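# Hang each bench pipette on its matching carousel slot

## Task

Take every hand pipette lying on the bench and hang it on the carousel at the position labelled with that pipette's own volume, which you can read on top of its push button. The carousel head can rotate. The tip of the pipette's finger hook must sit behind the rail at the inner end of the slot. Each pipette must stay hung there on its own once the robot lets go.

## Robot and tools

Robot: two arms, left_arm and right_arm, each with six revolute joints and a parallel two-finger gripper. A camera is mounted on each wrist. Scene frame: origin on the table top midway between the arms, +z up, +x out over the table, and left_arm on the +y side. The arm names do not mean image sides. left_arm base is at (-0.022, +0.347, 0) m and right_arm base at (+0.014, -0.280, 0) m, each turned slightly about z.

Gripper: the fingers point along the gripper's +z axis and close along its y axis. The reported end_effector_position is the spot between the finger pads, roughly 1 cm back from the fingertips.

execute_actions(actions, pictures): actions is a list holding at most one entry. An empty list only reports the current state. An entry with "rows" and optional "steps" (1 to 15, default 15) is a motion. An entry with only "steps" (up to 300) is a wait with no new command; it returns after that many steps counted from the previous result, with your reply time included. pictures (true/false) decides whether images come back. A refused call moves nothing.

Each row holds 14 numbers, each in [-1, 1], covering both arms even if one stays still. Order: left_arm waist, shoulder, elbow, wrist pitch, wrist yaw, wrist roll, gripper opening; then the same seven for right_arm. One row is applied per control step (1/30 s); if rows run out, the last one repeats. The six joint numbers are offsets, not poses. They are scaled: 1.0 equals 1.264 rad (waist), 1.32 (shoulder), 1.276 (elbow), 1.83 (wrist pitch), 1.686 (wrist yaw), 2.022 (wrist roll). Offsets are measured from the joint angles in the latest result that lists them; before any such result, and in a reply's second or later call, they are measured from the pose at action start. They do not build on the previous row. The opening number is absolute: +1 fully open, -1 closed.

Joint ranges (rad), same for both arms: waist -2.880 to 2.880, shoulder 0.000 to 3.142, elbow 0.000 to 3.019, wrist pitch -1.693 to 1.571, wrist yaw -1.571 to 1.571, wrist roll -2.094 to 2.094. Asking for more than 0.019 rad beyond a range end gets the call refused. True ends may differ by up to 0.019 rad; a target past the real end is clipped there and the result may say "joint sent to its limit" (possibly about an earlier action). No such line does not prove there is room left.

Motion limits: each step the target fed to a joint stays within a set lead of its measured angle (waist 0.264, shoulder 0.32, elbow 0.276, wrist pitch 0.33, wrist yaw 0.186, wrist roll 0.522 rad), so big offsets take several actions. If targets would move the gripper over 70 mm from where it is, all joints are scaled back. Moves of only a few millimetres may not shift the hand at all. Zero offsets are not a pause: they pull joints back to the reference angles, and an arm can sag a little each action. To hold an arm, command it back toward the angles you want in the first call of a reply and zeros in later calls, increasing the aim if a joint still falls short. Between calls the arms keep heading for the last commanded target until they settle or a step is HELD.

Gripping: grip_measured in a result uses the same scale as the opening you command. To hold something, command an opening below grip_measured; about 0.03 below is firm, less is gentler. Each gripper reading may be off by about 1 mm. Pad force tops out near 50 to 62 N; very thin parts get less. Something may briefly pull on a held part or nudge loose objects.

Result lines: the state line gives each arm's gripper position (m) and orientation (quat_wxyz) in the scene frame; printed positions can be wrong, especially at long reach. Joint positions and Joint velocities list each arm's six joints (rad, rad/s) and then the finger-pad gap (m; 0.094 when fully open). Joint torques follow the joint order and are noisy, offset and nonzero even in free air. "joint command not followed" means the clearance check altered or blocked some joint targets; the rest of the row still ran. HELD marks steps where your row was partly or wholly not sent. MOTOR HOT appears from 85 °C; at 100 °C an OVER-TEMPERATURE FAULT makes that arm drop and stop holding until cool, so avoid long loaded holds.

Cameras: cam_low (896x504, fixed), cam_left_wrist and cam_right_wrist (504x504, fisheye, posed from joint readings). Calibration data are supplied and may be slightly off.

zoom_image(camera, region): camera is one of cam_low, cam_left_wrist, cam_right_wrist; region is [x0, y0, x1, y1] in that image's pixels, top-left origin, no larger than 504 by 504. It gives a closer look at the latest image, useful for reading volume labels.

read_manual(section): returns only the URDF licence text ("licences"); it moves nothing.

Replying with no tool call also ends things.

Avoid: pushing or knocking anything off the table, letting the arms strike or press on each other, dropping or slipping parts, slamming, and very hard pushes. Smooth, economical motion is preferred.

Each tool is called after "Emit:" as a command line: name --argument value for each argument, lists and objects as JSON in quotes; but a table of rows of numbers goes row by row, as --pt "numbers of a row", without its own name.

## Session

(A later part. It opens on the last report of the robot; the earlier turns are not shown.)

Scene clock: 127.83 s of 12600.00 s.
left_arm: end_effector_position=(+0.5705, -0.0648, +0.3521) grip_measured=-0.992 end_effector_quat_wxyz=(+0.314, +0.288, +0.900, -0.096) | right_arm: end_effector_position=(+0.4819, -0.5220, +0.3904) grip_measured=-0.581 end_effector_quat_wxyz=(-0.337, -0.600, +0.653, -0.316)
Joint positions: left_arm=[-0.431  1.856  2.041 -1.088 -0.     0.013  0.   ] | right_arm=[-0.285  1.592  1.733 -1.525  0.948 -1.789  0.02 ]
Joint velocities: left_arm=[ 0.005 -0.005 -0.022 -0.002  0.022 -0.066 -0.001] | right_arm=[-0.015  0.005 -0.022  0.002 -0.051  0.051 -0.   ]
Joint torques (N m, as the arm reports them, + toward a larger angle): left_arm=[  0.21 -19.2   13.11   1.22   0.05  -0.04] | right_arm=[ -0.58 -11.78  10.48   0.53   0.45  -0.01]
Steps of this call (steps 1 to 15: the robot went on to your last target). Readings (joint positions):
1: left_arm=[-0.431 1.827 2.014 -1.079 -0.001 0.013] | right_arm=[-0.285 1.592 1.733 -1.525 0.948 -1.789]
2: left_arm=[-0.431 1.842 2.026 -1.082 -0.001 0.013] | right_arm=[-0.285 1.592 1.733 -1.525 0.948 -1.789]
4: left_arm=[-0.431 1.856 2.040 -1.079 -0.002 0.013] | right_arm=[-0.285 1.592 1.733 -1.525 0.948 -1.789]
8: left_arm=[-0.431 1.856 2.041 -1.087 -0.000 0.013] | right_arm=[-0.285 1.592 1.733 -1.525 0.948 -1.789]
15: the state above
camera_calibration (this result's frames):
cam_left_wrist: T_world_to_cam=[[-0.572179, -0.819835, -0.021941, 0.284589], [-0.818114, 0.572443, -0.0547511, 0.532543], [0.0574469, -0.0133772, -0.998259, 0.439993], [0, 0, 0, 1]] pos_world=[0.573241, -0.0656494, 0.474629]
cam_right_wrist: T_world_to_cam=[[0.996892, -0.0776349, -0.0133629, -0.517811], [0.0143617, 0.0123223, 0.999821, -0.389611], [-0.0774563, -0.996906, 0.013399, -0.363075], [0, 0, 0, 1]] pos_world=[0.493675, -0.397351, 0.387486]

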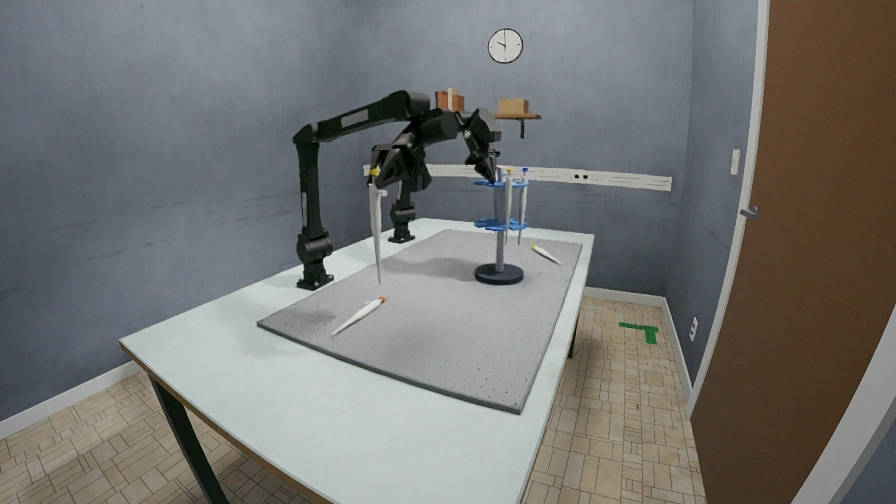

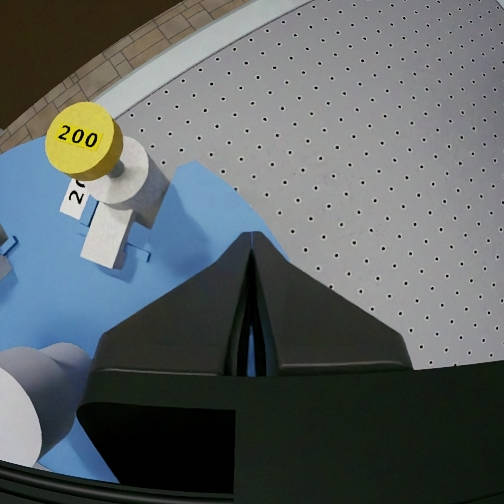

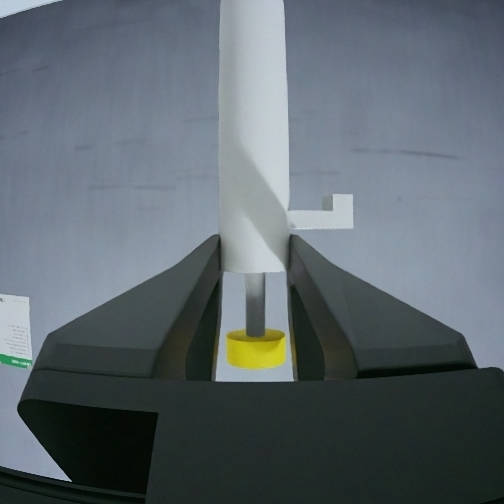

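Coasted. Rise and view from above.

Emit:
execute_actions --actions '[{"rows":[[0,0,0.18,-0.1,0,0,-1,0,0,0.03,0,0,0,-0.63]],"steps":10}]' --pictures false

Emit:
execute_actions --actions '[{"rows":[[0.08,-0.12,-0.1,0,0,0,-1,0,0,0.02,0,0,0,-0.63]]}]'

Scene clock: 130.10 s of 12600.00 s.
left_arm: end_effector_position=(+0.5586, -0.0565, +0.4195) grip_measured=-0.992 end_effector_quat_wxyz=(+0.319, +0.287, +0.898, -0.097) | right_arm: end_effector_position=(+0.4819, -0.5220, +0.3904) grip_measured=-0.581 end_effector_quat_wxyz=(-0.337, -0.600, +0.653, -0.316)
Joint positions: left_arm=[-0.431  1.862  2.229 -1.258 -0.     0.013  0.   ] | right_arm=[-0.285  1.592  1.733 -1.525  0.948 -1.789  0.02 ]
Joint velocities: left_arm=[-0.015 -0.083  0.022 -0.046  0.022 -0.007 -0.001] | right_arm=[-0.024 -0.005  0.002  0.007  0.022 -0.007  0.   ]
Joint torques (N m, as the arm reports them, + toward a larger angle): left_arm=[ -0.17 -19.78  11.65   1.28   0.    -0.03] | right_arm=[ -0.63 -11.35  13.3    0.54   0.44  -0.01]
Steps of this call (steps 1 to 15: the robot went on to your last target; steps 16 to 58: nothing new was sent; steps 59 to 68: all 10 steps of this action). Readings (joint positions):
59: left_arm=[-0.431 1.858 2.060 -1.115 -0.000 0.013] | right_arm=[-0.285 1.592 1.733 -1.525 0.948 -1.789]
60: left_arm=[-0.431 1.867 2.090 -1.163 -0.000 0.013] | right_arm=[-0.285 1.592 1.733 -1.525 0.948 -1.789]
62: left_arm=[-0.431 1.872 2.145 -1.223 -0.000 0.013] | right_arm=[-0.285 1.592 1.733 -1.525 0.948 -1.789]
66: left_arm=[-0.431 1.868 2.221 -1.256 -0.000 0.013] | right_arm=[-0.285 1.592 1.733 -1.525 0.948 -1.789]
68: the state above

Scene clock: 130.60 s of 12600.00 s.
left_arm: end_effector_position=(+0.5551, +0.0361, +0.4506) grip_measured=-0.992 end_effector_quat_wxyz=(+0.332, +0.235, +0.910, -0.081) | right_arm: end_effector_position=(+0.4819, -0.5220, +0.3904) grip_measured=-0.581 end_effector_quat_wxyz=(-0.337, -0.600, +0.653, -0.316)
Joint positions: left_arm=[-0.318  1.715  2.101 -1.259 -0.001  0.013  0.   ] | right_arm=[-0.285  1.592  1.733 -1.525  0.948 -1.789  0.02 ]
Joint velocities: left_arm=[-0.015 -0.005 -0.012 -0.017 -0.007 -0.007 -0.001] | right_arm=[-0.015  0.005 -0.012 -0.007 -0.022  0.066  0.001]
Joint torques (N m, as the arm reports them, + toward a larger angle): left_arm=[ -1.11 -18.06   8.81   1.71   0.    -0.04] | right_arm=[ -0.61 -11.4   12.17   0.53   0.44  -0.01]
Steps of this call (steps 1 to 15: all 15 steps of this action). Readings (joint positions):
1: left_arm=[-0.428 1.850 2.215 -1.254 -0.000 0.013] | right_arm=[-0.285 1.592 1.733 -1.525 0.948 -1.789]
2: left_arm=[-0.424 1.829 2.179 -1.252 0.000 0.013] | right_arm=[-0.285 1.592 1.733 -1.525 0.948 -1.789]
4: left_arm=[-0.404 1.793 2.125 -1.257 0.000 0.013] | right_arm=[-0.285 1.592 1.733 -1.525 0.948 -1.789]
8: left_arm=[-0.345 1.749 2.101 -1.259 0.000 0.013] | right_arm=[-0.285 1.592 1.733 -1.525 0.948 -1.789]
15: the state above
camera_calibration (this result's frames):
cam_left_wrist: T_world_to_cam=[[-0.475044, -0.879679, -0.0223039, 0.309097], [-0.875924, 0.475137, -0.0836714, 0.516248], [0.0842014, -0.020211, -0.996244, 0.525006], [0, 0, 0, 1]] pos_world=[0.554822, 0.0372286, 0.573123]
cam_right_wrist: T_world_to_cam=[[0.996892, -0.0776349, -0.0133629, -0.517811], [0.0143617, 0.0123223, 0.999821, -0.389611], [-0.0774563, -0.996906, 0.013399, -0.363075], [0, 0, 0, 1]] pos_world=[0.493675, -0.397351, 0.387486]

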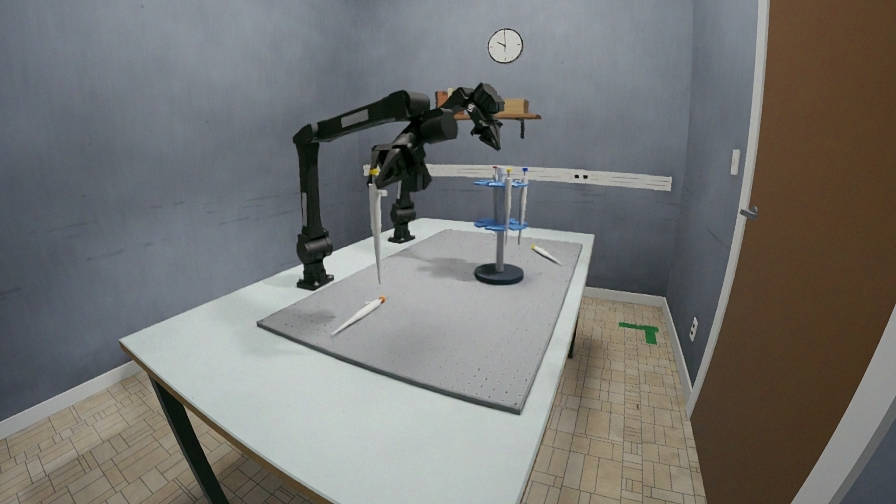

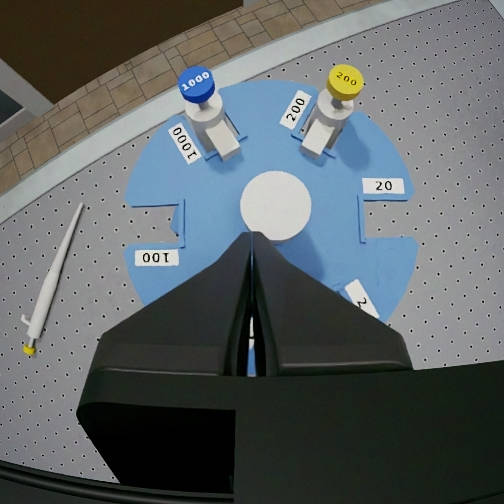

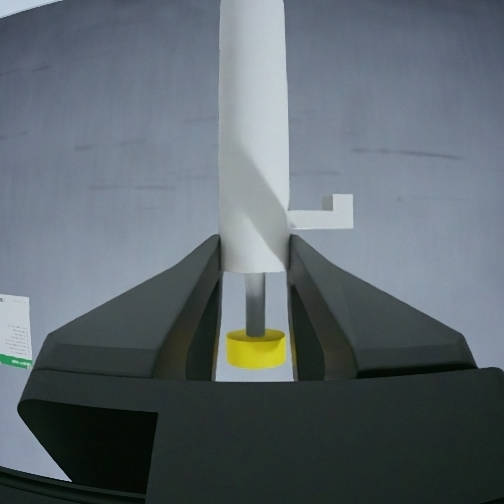

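Emit:
execute_actions --actions '[{"rows":[[0.012,-0.145,-0.22,0.079,0,0,-1,0,0,0.03,0,0,0,-0.63]]}]'

Scene clock: 136.53 s of 12600.00 s.
left_arm: end_effector_position=(+0.5125, +0.0588, +0.4260) grip_measured=-0.992 end_effector_quat_wxyz=(+0.337, +0.235, +0.908, -0.082) | right_arm: end_effector_position=(+0.4819, -0.5220, +0.3904) grip_measured=-0.581 end_effector_quat_wxyz=(-0.337, -0.600, +0.653, -0.316)
Joint positions: left_arm=[-0.318  1.541  1.811 -1.13  -0.001  0.013  0.   ] | right_arm=[-0.285  1.592  1.733 -1.525  0.948 -1.789  0.02 ]
Joint velocities: left_arm=[-0.005  0.005  0.012  0.007  0.007 -0.022  0.   ] | right_arm=[-0.005 -0.005 -0.022  0.007 -0.022 -0.022 -0.   ]
Joint torques (N m, as the arm reports them, + toward a larger angle): left_arm=[  0.91 -16.22   9.66   2.31   0.01  -0.04] | right_arm=[ -0.61 -11.4   13.31   0.53   0.44  -0.01]
Steps of this call (steps 1 to 15: the robot went on to your last target; steps 16 to 90: nothing new was sent; then 2.43 s passed at rest; steps 91 to 105: all 15 steps of this action). Readings (joint positions):
91: left_arm=[-0.318 1.696 2.053 -1.219 -0.001 0.013] | right_arm=[-0.285 1.592 1.733 -1.525 0.948 -1.789]
92: left_arm=[-0.318 1.649 1.961 -1.167 -0.001 0.013] | right_arm=[-0.285 1.592 1.733 -1.525 0.948 -1.789]
94: left_arm=[-0.318 1.586 1.840 -1.153 -0.001 0.013] | right_arm=[-0.285 1.592 1.733 -1.525 0.948 -1.789]
98: left_arm=[-0.318 1.553 1.811 -1.140 -0.001 0.013] | right_arm=[-0.285 1.592 1.733 -1.525 0.948 -1.789]
105: the state above
camera_calibration (this result's frames):
cam_left_wrist: T_world_to_cam=[[-0.475139, -0.879627, -0.0223251, 0.308282], [-0.874778, 0.474952, -0.0958292, 0.470673], [0.0948973, -0.0260027, -0.995147, 0.498956], [0, 0, 0, 1]] pos_world=[0.510862, 0.0606002, 0.548521]
cam_right_wrist: T_world_to_cam=[[0.996892, -0.0776349, -0.0133629, -0.517811], [0.0143617, 0.0123223, 0.999821, -0.389611], [-0.0774563, -0.996906, 0.013399, -0.363075], [0, 0, 0, 1]] pos_world=[0.493675, -0.397351, 0.387486]

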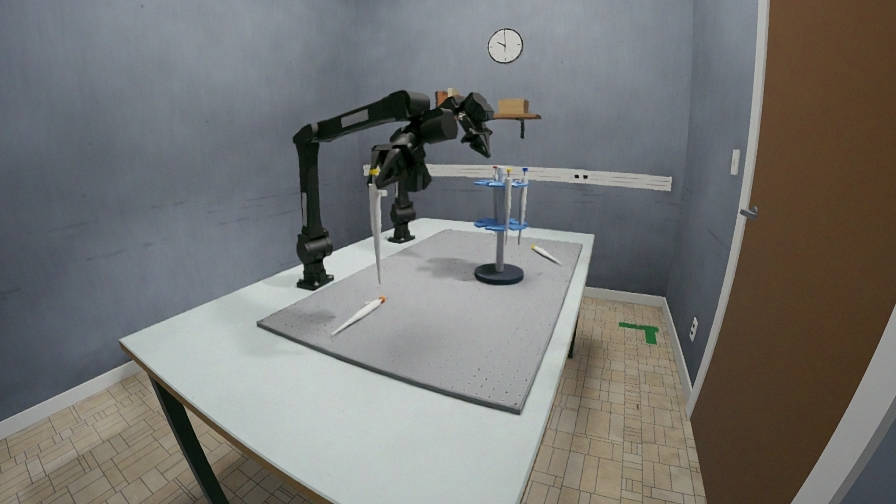

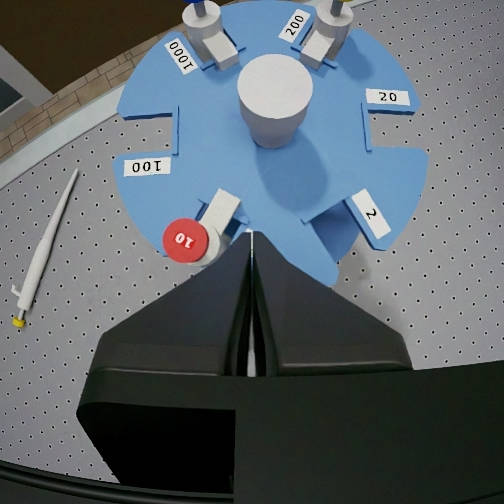

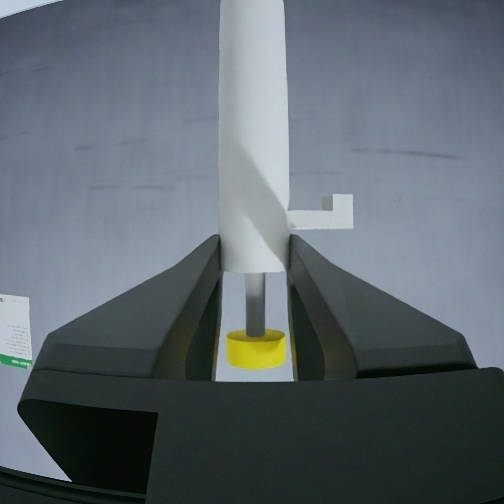

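Emit:
execute_actions --actions '[{"rows":[[0,-0.01,-0.1,0.074,0,0,-1,0,0,0.03,0,0,0,-0.63]],"steps":12}]' --pictures false

Emit:
execute_actions --actions '[{"rows":[[0.01,0.002,0.02,0,0,0,-1,0,0,0,0,0,0,-0.63],[0.015,0.004,0.024,0,0,0,-1,0,0,0,0,0,0,-0.63],[0.02,0.006,0.028,0,0,0,-1,0,0,0,0,0,0,-0.63],[0.025,0.008,0.032,0,0,0,-1,0,0,0,0,0,0,-0.63],[0.03,0.01,0.036,0,0,0,-1,0,0,0,0,0,0,-0.63],[0.035,0.012,0.04,0,0,0,-1,0,0,0,0,0,0,-0.63],[0.04,0.014,0.044,0,0,0,-1,0,0,0,0,0,0,-0.63],[0.045,0.016,0.048,0,0,0,-1,0,0,0,0,0,0,-0.63],[0.05,0.018,0.052,0,0,0,-1,0,0,0,0,0,0,-0.63],[0.054,0.02,0.056,0,0,0,-1,0,0,0,0,0,0,-0.63],[0.058,0.022,0.06,0,0,0,-1,0,0,0,0,0,0,-0.63],[0.062,0.024,0.064,0,0,0,-1,0,0,0,0,0,0,-0.63],[0.065,0.026,0.067,0,0,0,-1,0,0,0,0,0,0,-0.63],[0.068,0.028,0.07,0,0,0,-1,0,0,0,0,0,0,-0.63]]}]' --pictures false

Emit:
execute_actions --actions '[{"steps":15}]'

Scene clock: 143.17 s of 12600.00 s.
left_arm: end_effector_position=(+0.5163, +0.0568, +0.3778) grip_measured=-0.992 end_effector_quat_wxyz=(+0.333, +0.235, +0.909, -0.081) | right_arm: end_effector_position=(+0.4819, -0.5220, +0.3904) grip_measured=-0.581 end_effector_quat_wxyz=(-0.337, -0.600, +0.654, -0.316)
Joint positions: left_arm=[-0.318  1.531  1.674 -1.013 -0.001  0.013  0.   ] | right_arm=[-0.285  1.592  1.733 -1.525  0.948 -1.789  0.02 ]
Joint velocities: left_arm=[ 0.005  0.005  0.002  0.051 -0.066 -0.037 -0.   ] | right_arm=[-0.005  0.005  0.012 -0.007  0.022 -0.007 -0.   ]
Joint torques (N m, as the arm reports them, + toward a larger angle): left_arm=[ -0.06 -14.58   9.87   2.17   0.01  -0.04] | right_arm=[ -0.61 -11.38  13.3    0.53   0.44  -0.01]
Steps of this call (steps 1 to 15: the robot went on to your last target; steps 16 to 90: nothing new was sent; then 3.23 s passed at rest; steps 91 to 102: all 12 steps of this action). Readings (joint positions):
91: left_arm=[-0.318 1.539 1.790 -1.102 -0.001 0.013] | right_arm=[-0.285 1.592 1.733 -1.525 0.948 -1.789]
92: left_arm=[-0.318 1.526 1.757 -1.059 -0.001 0.013] | right_arm=[-0.285 1.592 1.733 -1.525 0.948 -1.789]
94: left_arm=[-0.318 1.521 1.708 -1.027 -0.001 0.013] | right_arm=[-0.285 1.592 1.733 -1.525 0.948 -1.789]
98: left_arm=[-0.318 1.530 1.674 -1.020 -0.001 0.013] | right_arm=[-0.285 1.592 1.733 -1.525 0.948 -1.789]
102: the state above

Scene clock: 143.67 s of 12600.00 s.
left_arm: end_effector_position=(+0.5410, +0.0915, +0.3816) grip_measured=-0.992 end_effector_quat_wxyz=(+0.340, +0.204, +0.915, -0.071) | right_arm: end_effector_position=(+0.4811, -0.5218, +0.3875) grip_measured=-0.581 end_effector_quat_wxyz=(-0.338, -0.601, +0.653, -0.313)
Joint positions: left_arm=[-0.249  1.546  1.697 -1.012  0.001  0.013  0.   ] | right_arm=[-0.285  1.592  1.727 -1.525  0.947 -1.789  0.02 ]
Joint velocities: left_arm=[ 0.171  0.063  0.129  0.012 -0.037 -0.022 -0.001] | right_arm=[-0.015 -0.015  0.022 -0.017 -0.037 -0.037 -0.001]
Joint torques (N m, as the arm reports them, + toward a larger angle): left_arm=[  0.08 -12.92  13.72   1.69  -0.07  -0.04] | right_arm=[ -0.58 -11.49  10.35   0.54   0.45  -0.01]
Steps of this call (steps 1 to 15: all 15 steps of this action). Readings (joint positions):
1: left_arm=[-0.318 1.531 1.674 -1.012 -0.001 0.013] | right_arm=[-0.285 1.592 1.733 -1.525 0.948 -1.789]
2: left_arm=[-0.318 1.531 1.674 -1.012 -0.001 0.013] | right_arm=[-0.285 1.592 1.732 -1.525 0.948 -1.789]
4: left_arm=[-0.316 1.531 1.674 -1.012 -0.001 0.013] | right_arm=[-0.285 1.592 1.729 -1.525 0.948 -1.789]
8: left_arm=[-0.297 1.533 1.674 -1.012 -0.001 0.013] | right_arm=[-0.285 1.592 1.727 -1.525 0.947 -1.789]
15: the state above

Scene clock: 144.17 s of 12600.00 s.
left_arm: end_effector_position=(+0.5454, +0.0979, +0.3824) grip_measured=-0.992 end_effector_quat_wxyz=(+0.341, +0.198, +0.916, -0.069) | right_arm: end_effector_position=(+0.4811, -0.5218, +0.3875) grip_measured=-0.581 end_effector_quat_wxyz=(-0.338, -0.601, +0.653, -0.313)
Joint positions: left_arm=[-0.237  1.549  1.702 -1.012  0.001  0.013  0.   ] | right_arm=[-0.285  1.592  1.727 -1.525  0.947 -1.789  0.02 ]
Joint velocities: left_arm=[-0.005  0.005  0.007 -0.007 -0.037  0.066  0.   ] | right_arm=[-0.005 -0.015 -0.002 -0.017  0.022 -0.007  0.   ]
Joint torques (N m, as the arm reports them, + toward a larger angle): left_arm=[  0.25 -13.17  13.85   1.72  -0.05  -0.04] | right_arm=[ -0.63 -10.96  10.41   0.53   0.45  -0.01]
Steps of this call (steps 1 to 15: the robot went on to your last target). Readings (joint positions):
1: left_arm=[-0.244 1.548 1.700 -1.012 0.001 0.013] | right_arm=[-0.285 1.592 1.727 -1.525 0.947 -1.789]
2: left_arm=[-0.241 1.548 1.701 -1.012 0.001 0.013] | right_arm=[-0.285 1.592 1.727 -1.525 0.947 -1.789]
4: left_arm=[-0.237 1.549 1.702 -1.012 0.001 0.013] | right_arm=[-0.285 1.592 1.727 -1.525 0.947 -1.789]
8: left_arm=[-0.237 1.549 1.702 -1.012 0.001 0.013] | right_arm=[-0.285 1.592 1.727 -1.525 0.947 -1.789]
15: the state above
camera_calibration (this result's frames):
cam_left_wrist: T_world_to_cam=[[-0.40306, -0.914929, -0.0211726, 0.321037], [-0.909917, 0.403113, -0.0977324, 0.503607], [0.0979531, -0.0201267, -0.994987, 0.451212], [0, 0, 0, 1]] pos_world=[0.543439, 0.0997967, 0.504966]
cam_right_wrist: T_world_to_cam=[[0.996793, -0.0774599, -0.0200729, -0.514331], [0.0209227, 0.0101743, 0.999729, -0.390925], [-0.0772348, -0.996944, 0.0117623, -0.362349], [0, 0, 0, 1]] pos_world=[0.492875, -0.397104, 0.384757]

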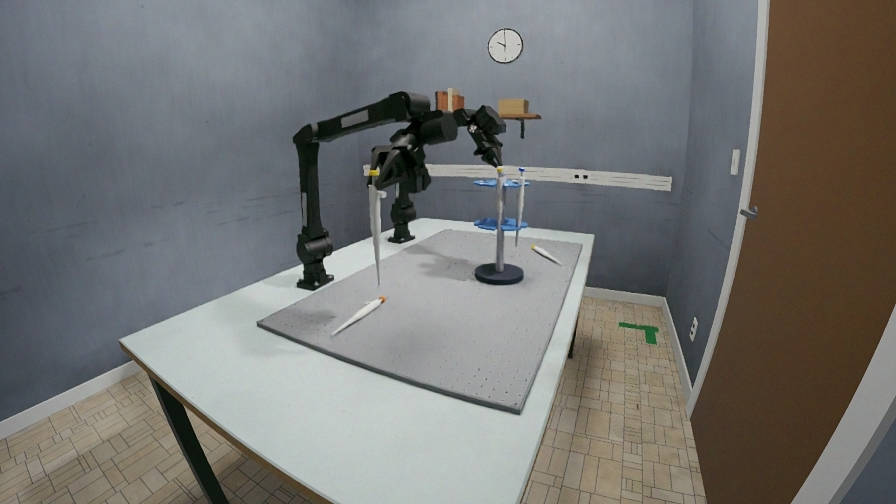

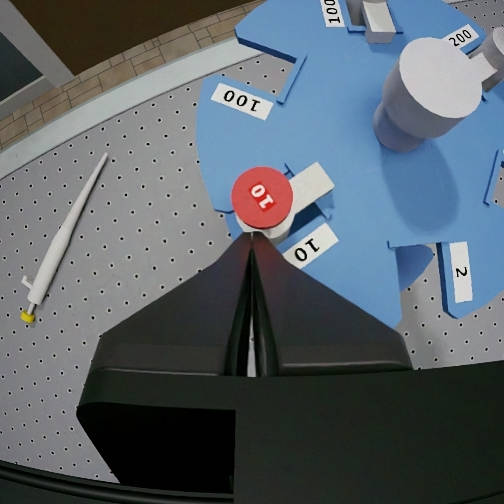

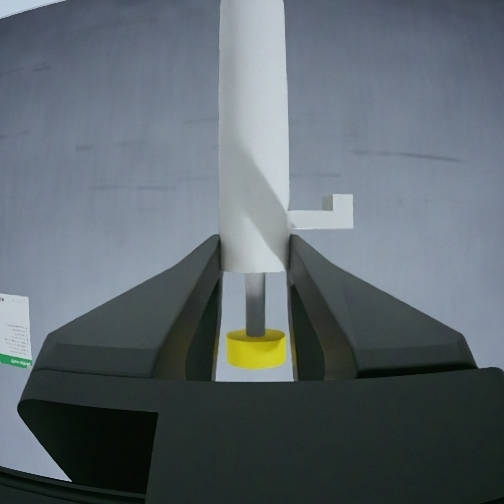

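Emit:
execute_actions --actions '[{"rows":[[0,0,0.14,-0.07,0,0,-1,0.03,0,0.04,0,0,0,-0.63],[0,0,0.14,-0.07,0,0,-1,0.055,0,0.04,0,0,0,-0.63],[0,0,0.14,-0.07,0,0,-1,0.08,-0.01,0.04,0,0,0,-0.63],[0,0,0.14,-0.07,0,0,-1,0.105,-0.01,0.04,0,0,0,-0.63],[0,0,0.14,-0.07,0,0,-1,0.13,-0.01,0.04,0,0,0,-0.63],[0,0,0.14,-0.07,0,0,-1,0.155,-0.01,0.04,0,0,0,-0.63],[0.05,0,0.14,-0.07,0,0,-1,0.18,-0.01,0.04,0,0,0,-0.63],[0.1,0,0.14,-0.07,0,0,-1,0.205,-0.01,0.04,0,0,0,-0.63],[0.15,0,0.14,-0.07,0,0,-1,0.23,-0.01,0.04,0,0,0,-0.63],[0.2,0,0.14,-0.07,0,0,-1,0.255,-0.01,0.04,0,0,0,-0.63],[0.25,0,0.14,-0.07,0,0,-1,0.28,-0.01,0.04,0,0,0,-0.63],[0.3,0,0.14,-0.07,0,0,-1,0.305,-0.01,0.04,0,0,0,-0.63],[0.35,0,0.14,-0.07,0,0,-1,0.33,-0.01,0.04,0,0,0,-0.63],[0.4,0,0.14,-0.07,0,0,-1,0.355,-0.01,0.04,0,0,0,-0.63],[0.45,0,0.14,-0.07,0,0,-1,0.38,-0.01,0.04,0,0,0,-0.63]]}]' --pictures false

Emit:
execute_actions --actions '[{"steps":15}]' --pictures false

Emit:
execute_actions --actions '[{"rows":[[0,0,0.02,0,0,0,0.3,0.03,0,0.02,0,0,0,-0.63],[0,0,0.02,0,0,0,0.3,0.055,0,0.02,0,0,0,-0.63],[0,0,0.02,0,0,0,0.3,0.08,0,0.02,0,0,0,-0.63],[0,0,0.02,0,0,0,0.3,0.105,0,0.02,0,0,0,-0.63],[0,0,0.02,0,0,0,0.3,0.13,0,0.02,0,0,0,-0.63],[0,0,0.02,0,0,0,0.3,0.155,0,0.02,0,0,0,-0.63],[0,0,0.02,0,0,0,0.3,0.18,0,0.02,0,0,0,-0.63],[0,0,0.02,0,0,0,0.3,0.205,0,0.02,0,0,0,-0.63],[0,0,0.02,0,0,0,0.3,0.23,0,0.02,0,0,0,-0.63],[0,0,0.02,0,0,0,0.3,0.255,0,0.02,0,0,0,-0.63],[0,0,0.02,0,0,0,0.3,0.28,0,0.02,0,0,0,-0.63],[0,0,0.02,0,0,0,0.3,0.3,0,0.02,0,0,0,-0.63],[0,0,0.02,0,0,0,0.3,0.315,0,0.02,0,0,0,-0.63],[0,0,0.02,0,0,0,0.3,0.32,0,0.02,0,0,0,-0.63]]}]' --pictures false

Emit:
execute_actions --actions '[{"steps":12}]'

Scene clock: 155.40 s of 12600.00 s.
left_arm: end_effector_position=(+0.5781, +0.2200, +0.4314) grip_measured=-0.992 end_effector_quat_wxyz=(+0.351, +0.103, +0.930, -0.036) | right_arm: end_effector_position=(+0.5386, -0.3169, +0.3875) grip_measured=-0.581 end_effector_quat_wxyz=(+0.268, +0.721, -0.518, +0.375)
Joint positions: left_arm=[-0.031  1.555  1.835 -1.129  0.003  0.013  0.   ] | right_arm=[ 0.122  1.592  1.727 -1.525  0.947 -1.789  0.02 ]
Joint velocities: left_arm=[ 1.099 -0.015  0.002  0.002  0.007 -0.051  0.   ] | right_arm=[ 1.187  0.005 -0.012 -0.002 -0.037  0.066 -0.   ]
Joint torques (N m, as the arm reports them, + toward a larger angle): left_arm=[  0.97 -14.67  10.47   1.58  -0.04  -0.04] | right_arm=[ -0.74 -12.33  14.34   0.51   0.41   0.  ]
Steps of this call (steps 1 to 15: the robot went on to your last target; steps 16 to 90: nothing new was sent; then 7.73 s passed at rest; steps 91 to 105: all 15 steps of this action). Readings (joint positions):
91: left_arm=[-0.237 1.550 1.716 -1.037 0.001 0.013] | right_arm=[-0.284 1.592 1.727 -1.525 0.947 -1.789]
92: left_arm=[-0.237 1.558 1.741 -1.079 0.001 0.013] | right_arm=[-0.280 1.592 1.727 -1.525 0.947 -1.789]
94: left_arm=[-0.237 1.561 1.785 -1.119 0.001 0.013] | right_arm=[-0.258 1.592 1.727 -1.525 0.947 -1.789]
98: left_arm=[-0.227 1.557 1.835 -1.128 0.003 0.013] | right_arm=[-0.152 1.592 1.727 -1.525 0.947 -1.789]
105: the state above

Scene clock: 155.90 s of 12600.00 s.
left_arm: end_effector_position=(+0.5790, +0.4642, +0.4306) grip_measured=-0.992 end_effector_quat_wxyz=(+0.349, -0.085, +0.933, +0.037) | right_arm: end_effector_position=(+0.5399, -0.2750, +0.3869) grip_measured=-0.581 end_effector_quat_wxyz=(+0.252, +0.741, -0.489, +0.384)
Joint positions: left_arm=[ 0.368  1.555  1.835 -1.135 -0.003  0.013  0.   ] | right_arm=[ 0.201  1.592  1.727 -1.525  0.943 -1.789  0.02 ]
Joint velocities: left_arm=[-0.181 -0.015  0.012  0.007 -0.051  0.007  0.   ] | right_arm=[-0.034  0.005  0.012 -0.017  0.007 -0.022 -0.   ]
Joint torques (N m, as the arm reports them, + toward a larger angle): left_arm=[ -2.25 -15.43  12.34   1.45   0.12  -0.03] | right_arm=[ -1.08 -12.45  14.42   0.53   0.65  -0.01]
Steps of this call (steps 1 to 15: the robot went on to your last target). Readings (joint positions):
1: left_arm=[0.007 1.555 1.835 -1.129 0.003 0.013] | right_arm=[0.160 1.592 1.727 -1.525 0.946 -1.789]
2: left_arm=[0.046 1.555 1.835 -1.129 0.003 0.013] | right_arm=[0.193 1.592 1.727 -1.525 0.944 -1.789]
4: left_arm=[0.126 1.555 1.835 -1.129 0.003 0.013] | right_arm=[0.235 1.592 1.727 -1.525 0.942 -1.789]
8: left_arm=[0.286 1.555 1.835 -1.131 0.002 0.013] | right_arm=[0.234 1.592 1.727 -1.525 0.942 -1.789]
15: the state above

Scene clock: 156.40 s of 12600.00 s.
left_arm: end_effector_position=(+0.5797, +0.4602, +0.4306) grip_measured=+0.297 end_effector_quat_wxyz=(+0.349, -0.081, +0.933, +0.036) | right_arm: end_effector_position=(+0.4952, -0.0680, +0.3865) grip_measured=-0.581 end_effector_quat_wxyz=(+0.169, +0.825, -0.330, +0.426)
Joint positions: left_arm=[ 0.362  1.555  1.835 -1.135 -0.002  0.013  0.061] | right_arm=[ 0.606  1.592  1.727 -1.525  0.94  -1.789  0.02 ]
Joint velocities: left_arm=[-0.015 -0.005 -0.002  0.007 -0.007  0.007  0.   ] | right_arm=[ 0.835  0.024  0.012 -0.007 -0.066  0.022 -0.001]
Joint torques (N m, as the arm reports them, + toward a larger angle): left_arm=[  0.15 -14.75  10.92   1.74  -0.01  -0.04] | right_arm=[ -5.04 -10.94  12.17   0.52   0.62  -0.01]
Steps of this call (steps 1 to 15: all 15 steps of this action). Readings (joint positions):
1: left_arm=[0.364 1.555 1.835 -1.135 -0.002 0.013] | right_arm=[0.202 1.592 1.727 -1.525 0.943 -1.789]
2: left_arm=[0.361 1.555 1.835 -1.135 -0.002 0.013] | right_arm=[0.206 1.592 1.727 -1.525 0.943 -1.789]
4: left_arm=[0.361 1.555 1.835 -1.135 -0.002 0.013] | right_arm=[0.228 1.592 1.727 -1.525 0.943 -1.789]
8: left_arm=[0.362 1.555 1.835 -1.135 -0.002 0.013] | right_arm=[0.338 1.592 1.727 -1.525 0.943 -1.789]
15: the state above

Scene clock: 156.80 s of 12600.00 s.
left_arm: end_effector_position=(+0.5797, +0.4602, +0.4306) grip_measured=+0.297 end_effector_quat_wxyz=(+0.349, -0.081, +0.933, +0.036) | right_arm: end_effector_position=(+0.4936, -0.0644, +0.3863) grip_measured=-0.581 end_effector_quat_wxyz=(+0.167, +0.827, -0.328, +0.426)
Joint positions: left_arm=[ 0.362  1.555  1.835 -1.135 -0.002  0.013  0.061] | right_arm=[ 0.613  1.592  1.727 -1.525  0.938 -1.789  0.02 ]
Joint velocities: left_arm=[-0.015 -0.005 -0.017 -0.017  0.022 -0.007  0.001] | right_arm=[-0.054 -0.005  0.007 -0.002 -0.022 -0.007 -0.   ]
Joint torques (N m, as the arm reports them, + toward a larger angle): left_arm=[  0.3  -14.68  10.87   1.72   0.    -0.03] | right_arm=[ -0.99 -11.61  12.14   0.52   0.6    0.  ]
Steps of this call (steps 1 to 12: the robot went on to your last target). Readings (joint positions):
1: left_arm=[0.362 1.555 1.835 -1.135 -0.002 0.013] | right_arm=[0.630 1.592 1.727 -1.525 0.938 -1.789]
2: left_arm=[0.362 1.555 1.835 -1.135 -0.002 0.013] | right_arm=[0.646 1.592 1.727 -1.525 0.938 -1.789]
4: left_arm=[0.362 1.555 1.835 -1.135 -0.002 0.013] | right_arm=[0.653 1.592 1.727 -1.525 0.938 -1.789]
8: left_arm=[0.362 1.555 1.835 -1.135 -0.002 0.013] | right_arm=[0.630 1.592 1.727 -1.525 0.938 -1.789]
12: the state above
camera_calibration (this result's frames):
cam_left_wrist: T_world_to_cam=[[0.184955, -0.982466, -0.0234862, 0.35857], [-0.977952, -0.181642, -0.103037, 0.704375], [0.0969647, 0.0420257, -0.9944, 0.474742], [0, 0, 0, 1]] pos_world=[0.576492, 0.460276, 0.553082]
cam_right_wrist: T_world_to_cam=[[0.680783, 0.732241, -0.0189441, -0.283716], [0.0105512, 0.0160568, 0.999815, -0.389176], [0.73241, -0.680857, 0.00320517, -0.281367], [0, 0, 0, 1]] pos_world=[0.403331, 0.0224269, 0.384631]

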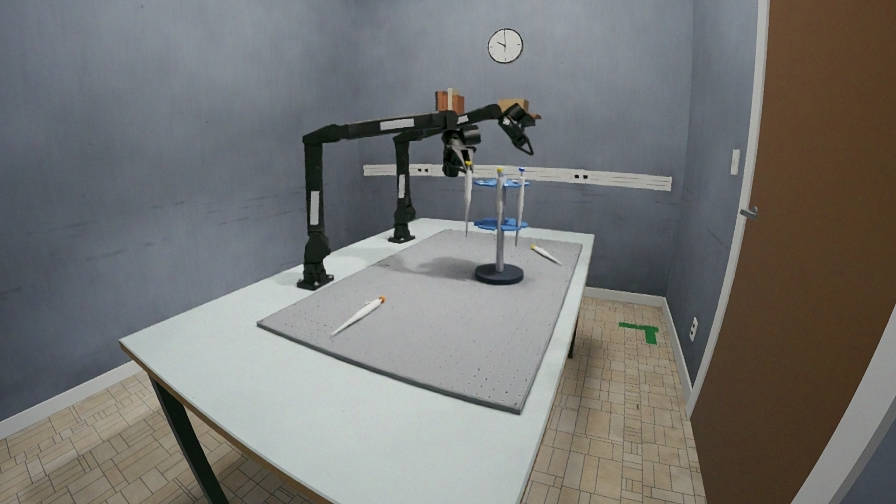

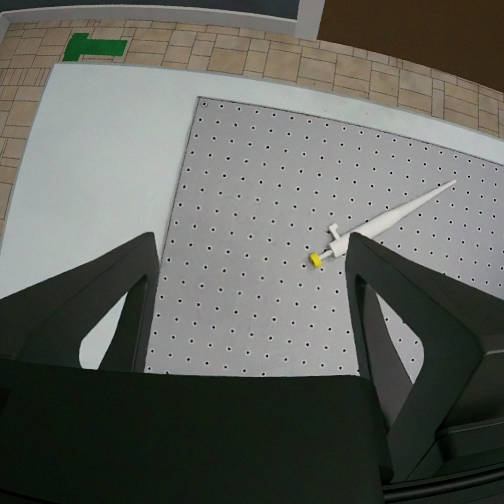

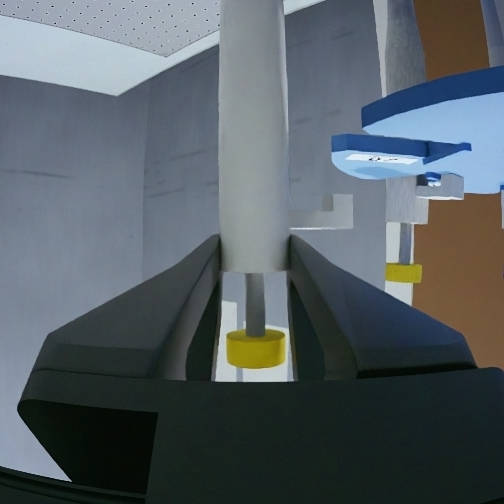

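Emit:
execute_actions --actions '[{"rows":[[0,0,0.02,0,0,0,0.3,0,0,0.06,0,0.008,0,-0.63],[0,0,0.02,0,0,0,0.3,0,0,0.06,0,0.008,0,-0.63],[0,0,0.02,0,0,0,0.3,0,0,0.06,0,0.008,0,-0.63],[0,0,0.02,0,0,0,0.3,0,0.01,0.07,-0.003,0.008,0,-0.63],[0,0,0.02,0,0,0,0.3,0,0.02,0.08,-0.006,0.008,0,-0.63],[0,0,0.02,0,0,0,0.3,0,0.03,0.09,-0.01,0.008,0,-0.63],[0,0,0.02,0,0,0,0.3,0,0.04,0.1,-0.014,0.008,0,-0.63],[0,0,0.02,0,0,0,0.3,0,0.05,0.115,-0.018,0.008,0,-0.63],[0,0,0.02,0,0,0,0.3,0,0.063,0.13,-0.021,0.008,0,-0.63]]}]'

Scene clock: 163.90 s of 12600.00 s.
left_arm: end_effector_position=(+0.5797, +0.4602, +0.4306) grip_measured=+0.297 end_effector_quat_wxyz=(+0.349, -0.081, +0.933, +0.036) | right_arm: end_effector_position=(+0.5154, -0.0483, +0.4024) grip_measured=-0.581 end_effector_quat_wxyz=(+0.159, +0.821, -0.333, +0.435)
Joint positions: left_arm=[ 0.362  1.555  1.835 -1.135 -0.002  0.013  0.061] | right_arm=[ 0.612  1.662  1.85  -1.553  0.948 -1.789  0.02 ]
Joint velocities: left_arm=[-0.015 -0.005 -0.007  0.007  0.007  0.022 -0.   ] | right_arm=[-0.015  0.112 -0.007 -0.012 -0.051 -0.007  0.   ]
Joint torques (N m, as the arm reports them, + toward a larger angle): left_arm=[ -0.19 -14.82  10.89   1.66   0.01  -0.04] | right_arm=[ -0.47 -12.13  13.31   0.43   0.58  -0.01]
Steps of this call (steps 1 to 15: the robot went on to your last target; steps 16 to 90: nothing new was sent; then 3.60 s passed at rest; steps 91 to 105: all 15 steps of this action). Readings (joint positions):
91: left_arm=[0.362 1.555 1.835 -1.135 -0.002 0.013] | right_arm=[0.612 1.592 1.729 -1.525 0.942 -1.789]
92: left_arm=[0.362 1.555 1.835 -1.135 -0.002 0.013] | right_arm=[0.612 1.593 1.733 -1.525 0.944 -1.789]
94: left_arm=[0.362 1.555 1.835 -1.135 -0.002 0.013] | right_arm=[0.612 1.593 1.744 -1.525 0.946 -1.789]
98: left_arm=[0.362 1.555 1.835 -1.135 -0.002 0.013] | right_arm=[0.612 1.610 1.798 -1.539 0.947 -1.789]
105: the state above
camera_calibration (this result's frames):
cam_left_wrist: T_world_to_cam=[[0.184955, -0.982466, -0.0234862, 0.35857], [-0.977952, -0.181642, -0.103037, 0.704375], [0.0969647, 0.0420257, -0.9944, 0.474742], [0, 0, 0, 1]] pos_world=[0.576492, 0.460276, 0.553082]
cam_right_wrist: T_world_to_cam=[[0.682912, 0.730483, 0.00512253, -0.320855], [-0.0153288, 0.00731902, 0.999856, -0.392847], [0.73034, -0.682892, 0.0161957, -0.290631], [0, 0, 0, 1]] pos_world=[0.425353, 0.0387848, 0.399141]

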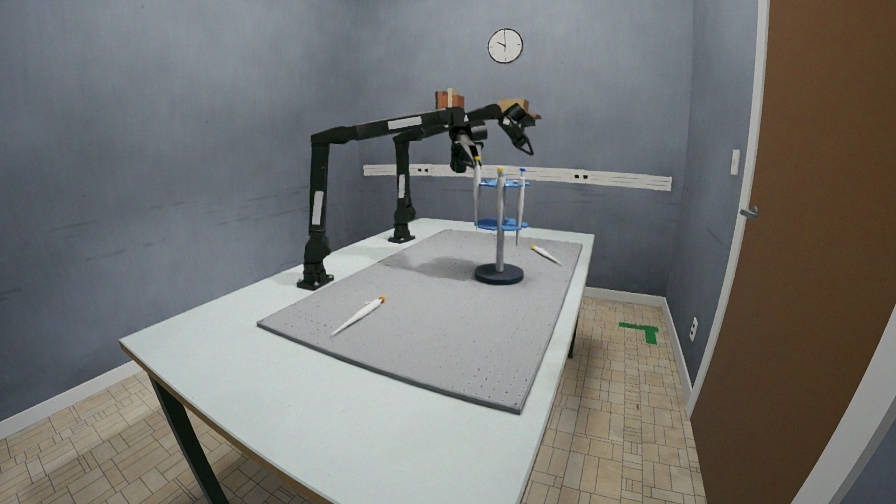

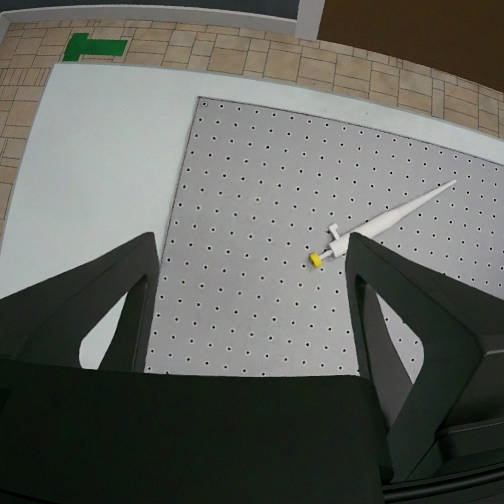

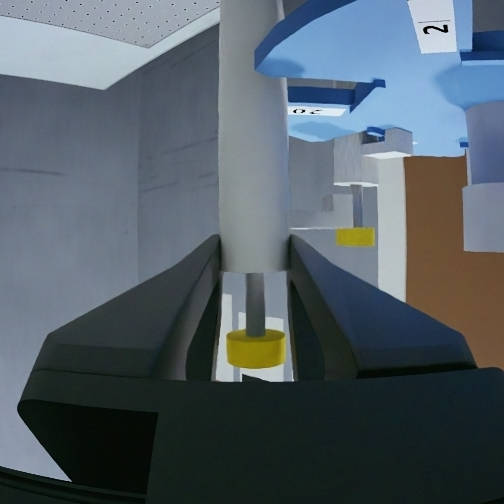

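In the slot. Continue to (1.745,1.94,-1.575).

Emit:
execute_actions --actions '[{"rows":[[0,0,0.02,0,0,0,0.3,0,0.015,0.035,-0.003,0,0,-0.63],[0,0,0.02,0,0,0,0.3,0,0.025,0.05,-0.006,0,0,-0.63],[0,0,0.02,0,0,0,0.3,0,0.035,0.065,-0.009,0,0,-0.63],[0,0,0.02,0,0,0,0.3,0,0.045,0.08,-0.012,0,0,-0.63],[0,0,0.02,0,0,0,0.3,0,0.055,0.092,-0.015,0,0,-0.63],[0,0,0.02,0,0,0,0.3,0,0.063,0.103,-0.018,0,0,-0.63]]}]'

Scene clock: 166.53 s of 12600.00 s.
left_arm: end_effector_position=(+0.5797, +0.4602, +0.4306) grip_measured=+0.297 end_effector_quat_wxyz=(+0.349, -0.081, +0.933, +0.036) | right_arm: end_effector_position=(+0.5342, -0.0326, +0.3965) grip_measured=-0.581 end_effector_quat_wxyz=(+0.165, +0.823, -0.330, +0.431)
Joint positions: left_arm=[ 0.362  1.555  1.835 -1.135 -0.002  0.013  0.061] | right_arm=[ 0.612  1.737  1.935 -1.578  0.947 -1.789  0.02 ]
Joint velocities: left_arm=[-0.005 -0.015 -0.002  0.007  0.037  0.095  0.   ] | right_arm=[-0.015 -0.015  0.007  0.017 -0.037 -0.022  0.001]
Joint torques (N m, as the arm reports them, + toward a larger angle): left_arm=[ -0.16 -14.85  10.94   1.71   0.01  -0.04] | right_arm=[ -0.26 -13.57  14.17  -0.12   0.52   0.  ]
Steps of this call (steps 1 to 15: the robot went on to your last target; steps 16 to 64: nothing new was sent; steps 65 to 79: all 15 steps of this action). Readings (joint positions):
65: left_arm=[0.362 1.555 1.835 -1.135 -0.002 0.013] | right_arm=[0.612 1.671 1.850 -1.554 0.948 -1.789]
66: left_arm=[0.362 1.555 1.835 -1.135 -0.002 0.013] | right_arm=[0.612 1.672 1.852 -1.555 0.948 -1.789]
68: left_arm=[0.362 1.555 1.835 -1.135 -0.002 0.013] | right_arm=[0.612 1.681 1.870 -1.562 0.947 -1.789]
72: left_arm=[0.362 1.555 1.835 -1.135 -0.002 0.013] | right_arm=[0.612 1.720 1.931 -1.572 0.947 -1.789]
79: the state above
camera_calibration (this result's frames):
cam_left_wrist: T_world_to_cam=[[0.184955, -0.982466, -0.0234862, 0.35857], [-0.977952, -0.181642, -0.103037, 0.704375], [0.0969647, 0.0420257, -0.9944, 0.474742], [0, 0, 0, 1]] pos_world=[0.576492, 0.460276, 0.553082]
cam_right_wrist: T_world_to_cam=[[0.682665, 0.73067, -0.00943467, -0.339227], [-0.00289878, 0.015619, 0.999874, -0.39314], [0.730726, -0.682552, 0.0127806, -0.292399], [0, 0, 0, 1]] pos_world=[0.444102, 0.0544262, 0.393627]

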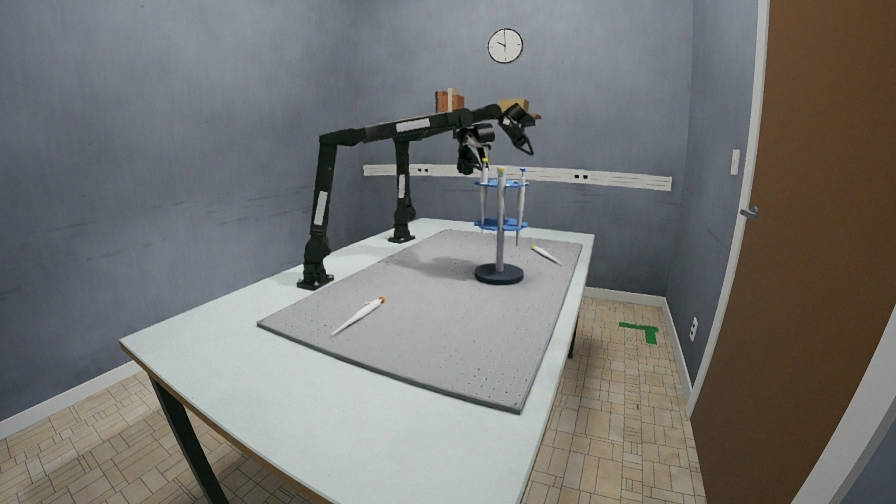

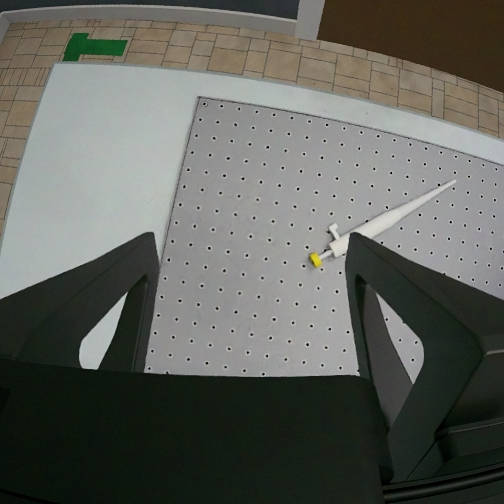

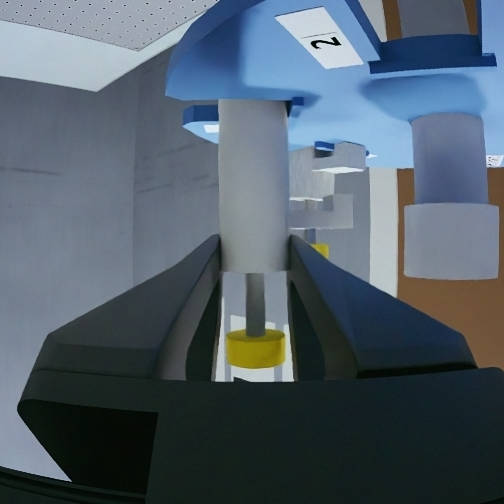

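Bottomed in. Lower.

Emit:
execute_actions --actions '[{"rows":[[0,0,0.02,0,0,0,0.3,0,0.008,-0.03,0.022,0,0,-0.63]]}]'

Scene clock: 167.93 s of 12600.00 s.
left_arm: end_effector_position=(+0.5797, +0.4602, +0.4306) grip_measured=+0.297 end_effector_quat_wxyz=(+0.349, -0.081, +0.933, +0.036) | right_arm: end_effector_position=(+0.5347, -0.0319, +0.3736) grip_measured=-0.581 end_effector_quat_wxyz=(+0.176, +0.827, -0.324, +0.424)
Joint positions: left_arm=[ 0.362  1.555  1.835 -1.135 -0.002  0.013  0.061] | right_arm=[ 0.612  1.744  1.886 -1.552  0.945 -1.789  0.02 ]
Joint velocities: left_arm=[-0.015  0.005 -0.012  0.007 -0.066  0.007 -0.   ] | right_arm=[-0.005  0.005  0.007 -0.007 -0.037  0.066 -0.   ]
Joint torques (N m, as the arm reports them, + toward a larger angle): left_arm=[ -0.28 -14.77  10.9    1.7    0.    -0.04] | right_arm=[ -0.58 -13.2   10.98   1.14   0.49  -0.01]
Steps of this call (steps 1 to 15: the robot went on to your last target; steps 16 to 27: nothing new was sent; steps 28 to 42: all 15 steps of this action). Readings (joint positions):
28: left_arm=[0.362 1.555 1.835 -1.135 -0.002 0.013] | right_arm=[0.612 1.737 1.929 -1.572 0.947 -1.789]
29: left_arm=[0.362 1.555 1.835 -1.135 -0.002 0.013] | right_arm=[0.612 1.735 1.920 -1.564 0.947 -1.789]
31: left_arm=[0.362 1.555 1.835 -1.135 -0.002 0.013] | right_arm=[0.612 1.736 1.901 -1.555 0.946 -1.789]
35: left_arm=[0.362 1.555 1.835 -1.135 -0.002 0.013] | right_arm=[0.612 1.743 1.886 -1.552 0.945 -1.789]
42: the state above
camera_calibration (this result's frames):
cam_left_wrist: T_world_to_cam=[[0.184955, -0.982466, -0.0234862, 0.35857], [-0.977952, -0.181642, -0.103037, 0.704375], [0.0969647, 0.0420257, -0.9944, 0.474742], [0, 0, 0, 1]] pos_world=[0.576492, 0.460276, 0.553082]
cam_right_wrist: T_world_to_cam=[[0.681894, 0.730425, -0.0387314, -0.328974], [0.0210085, 0.033372, 0.999222, -0.382198], [0.73115, -0.682177, 0.00741107, -0.290276], [0, 0, 0, 1]] pos_world=[0.44459, 0.0550264, 0.37131]

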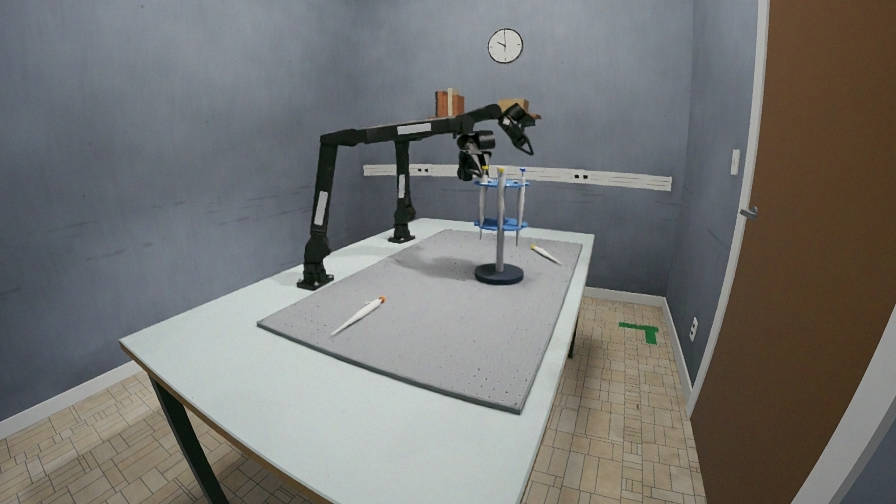

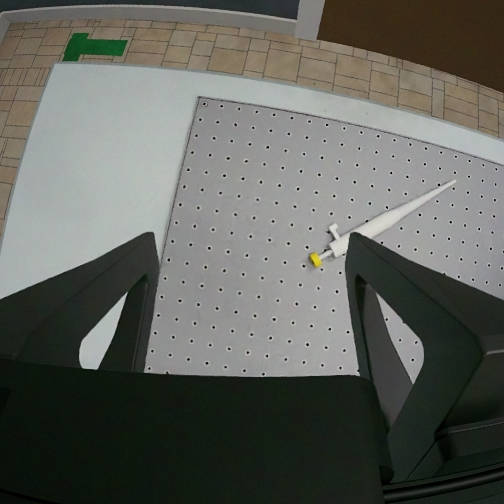

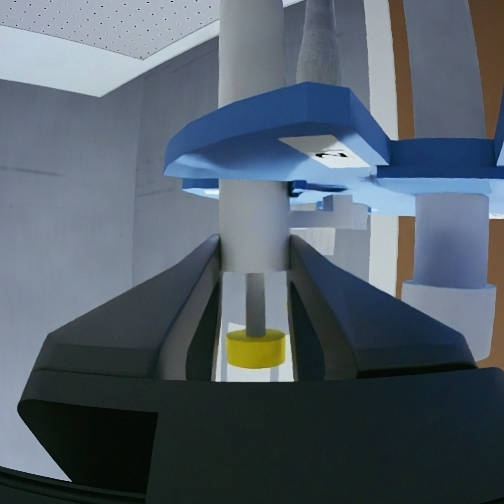

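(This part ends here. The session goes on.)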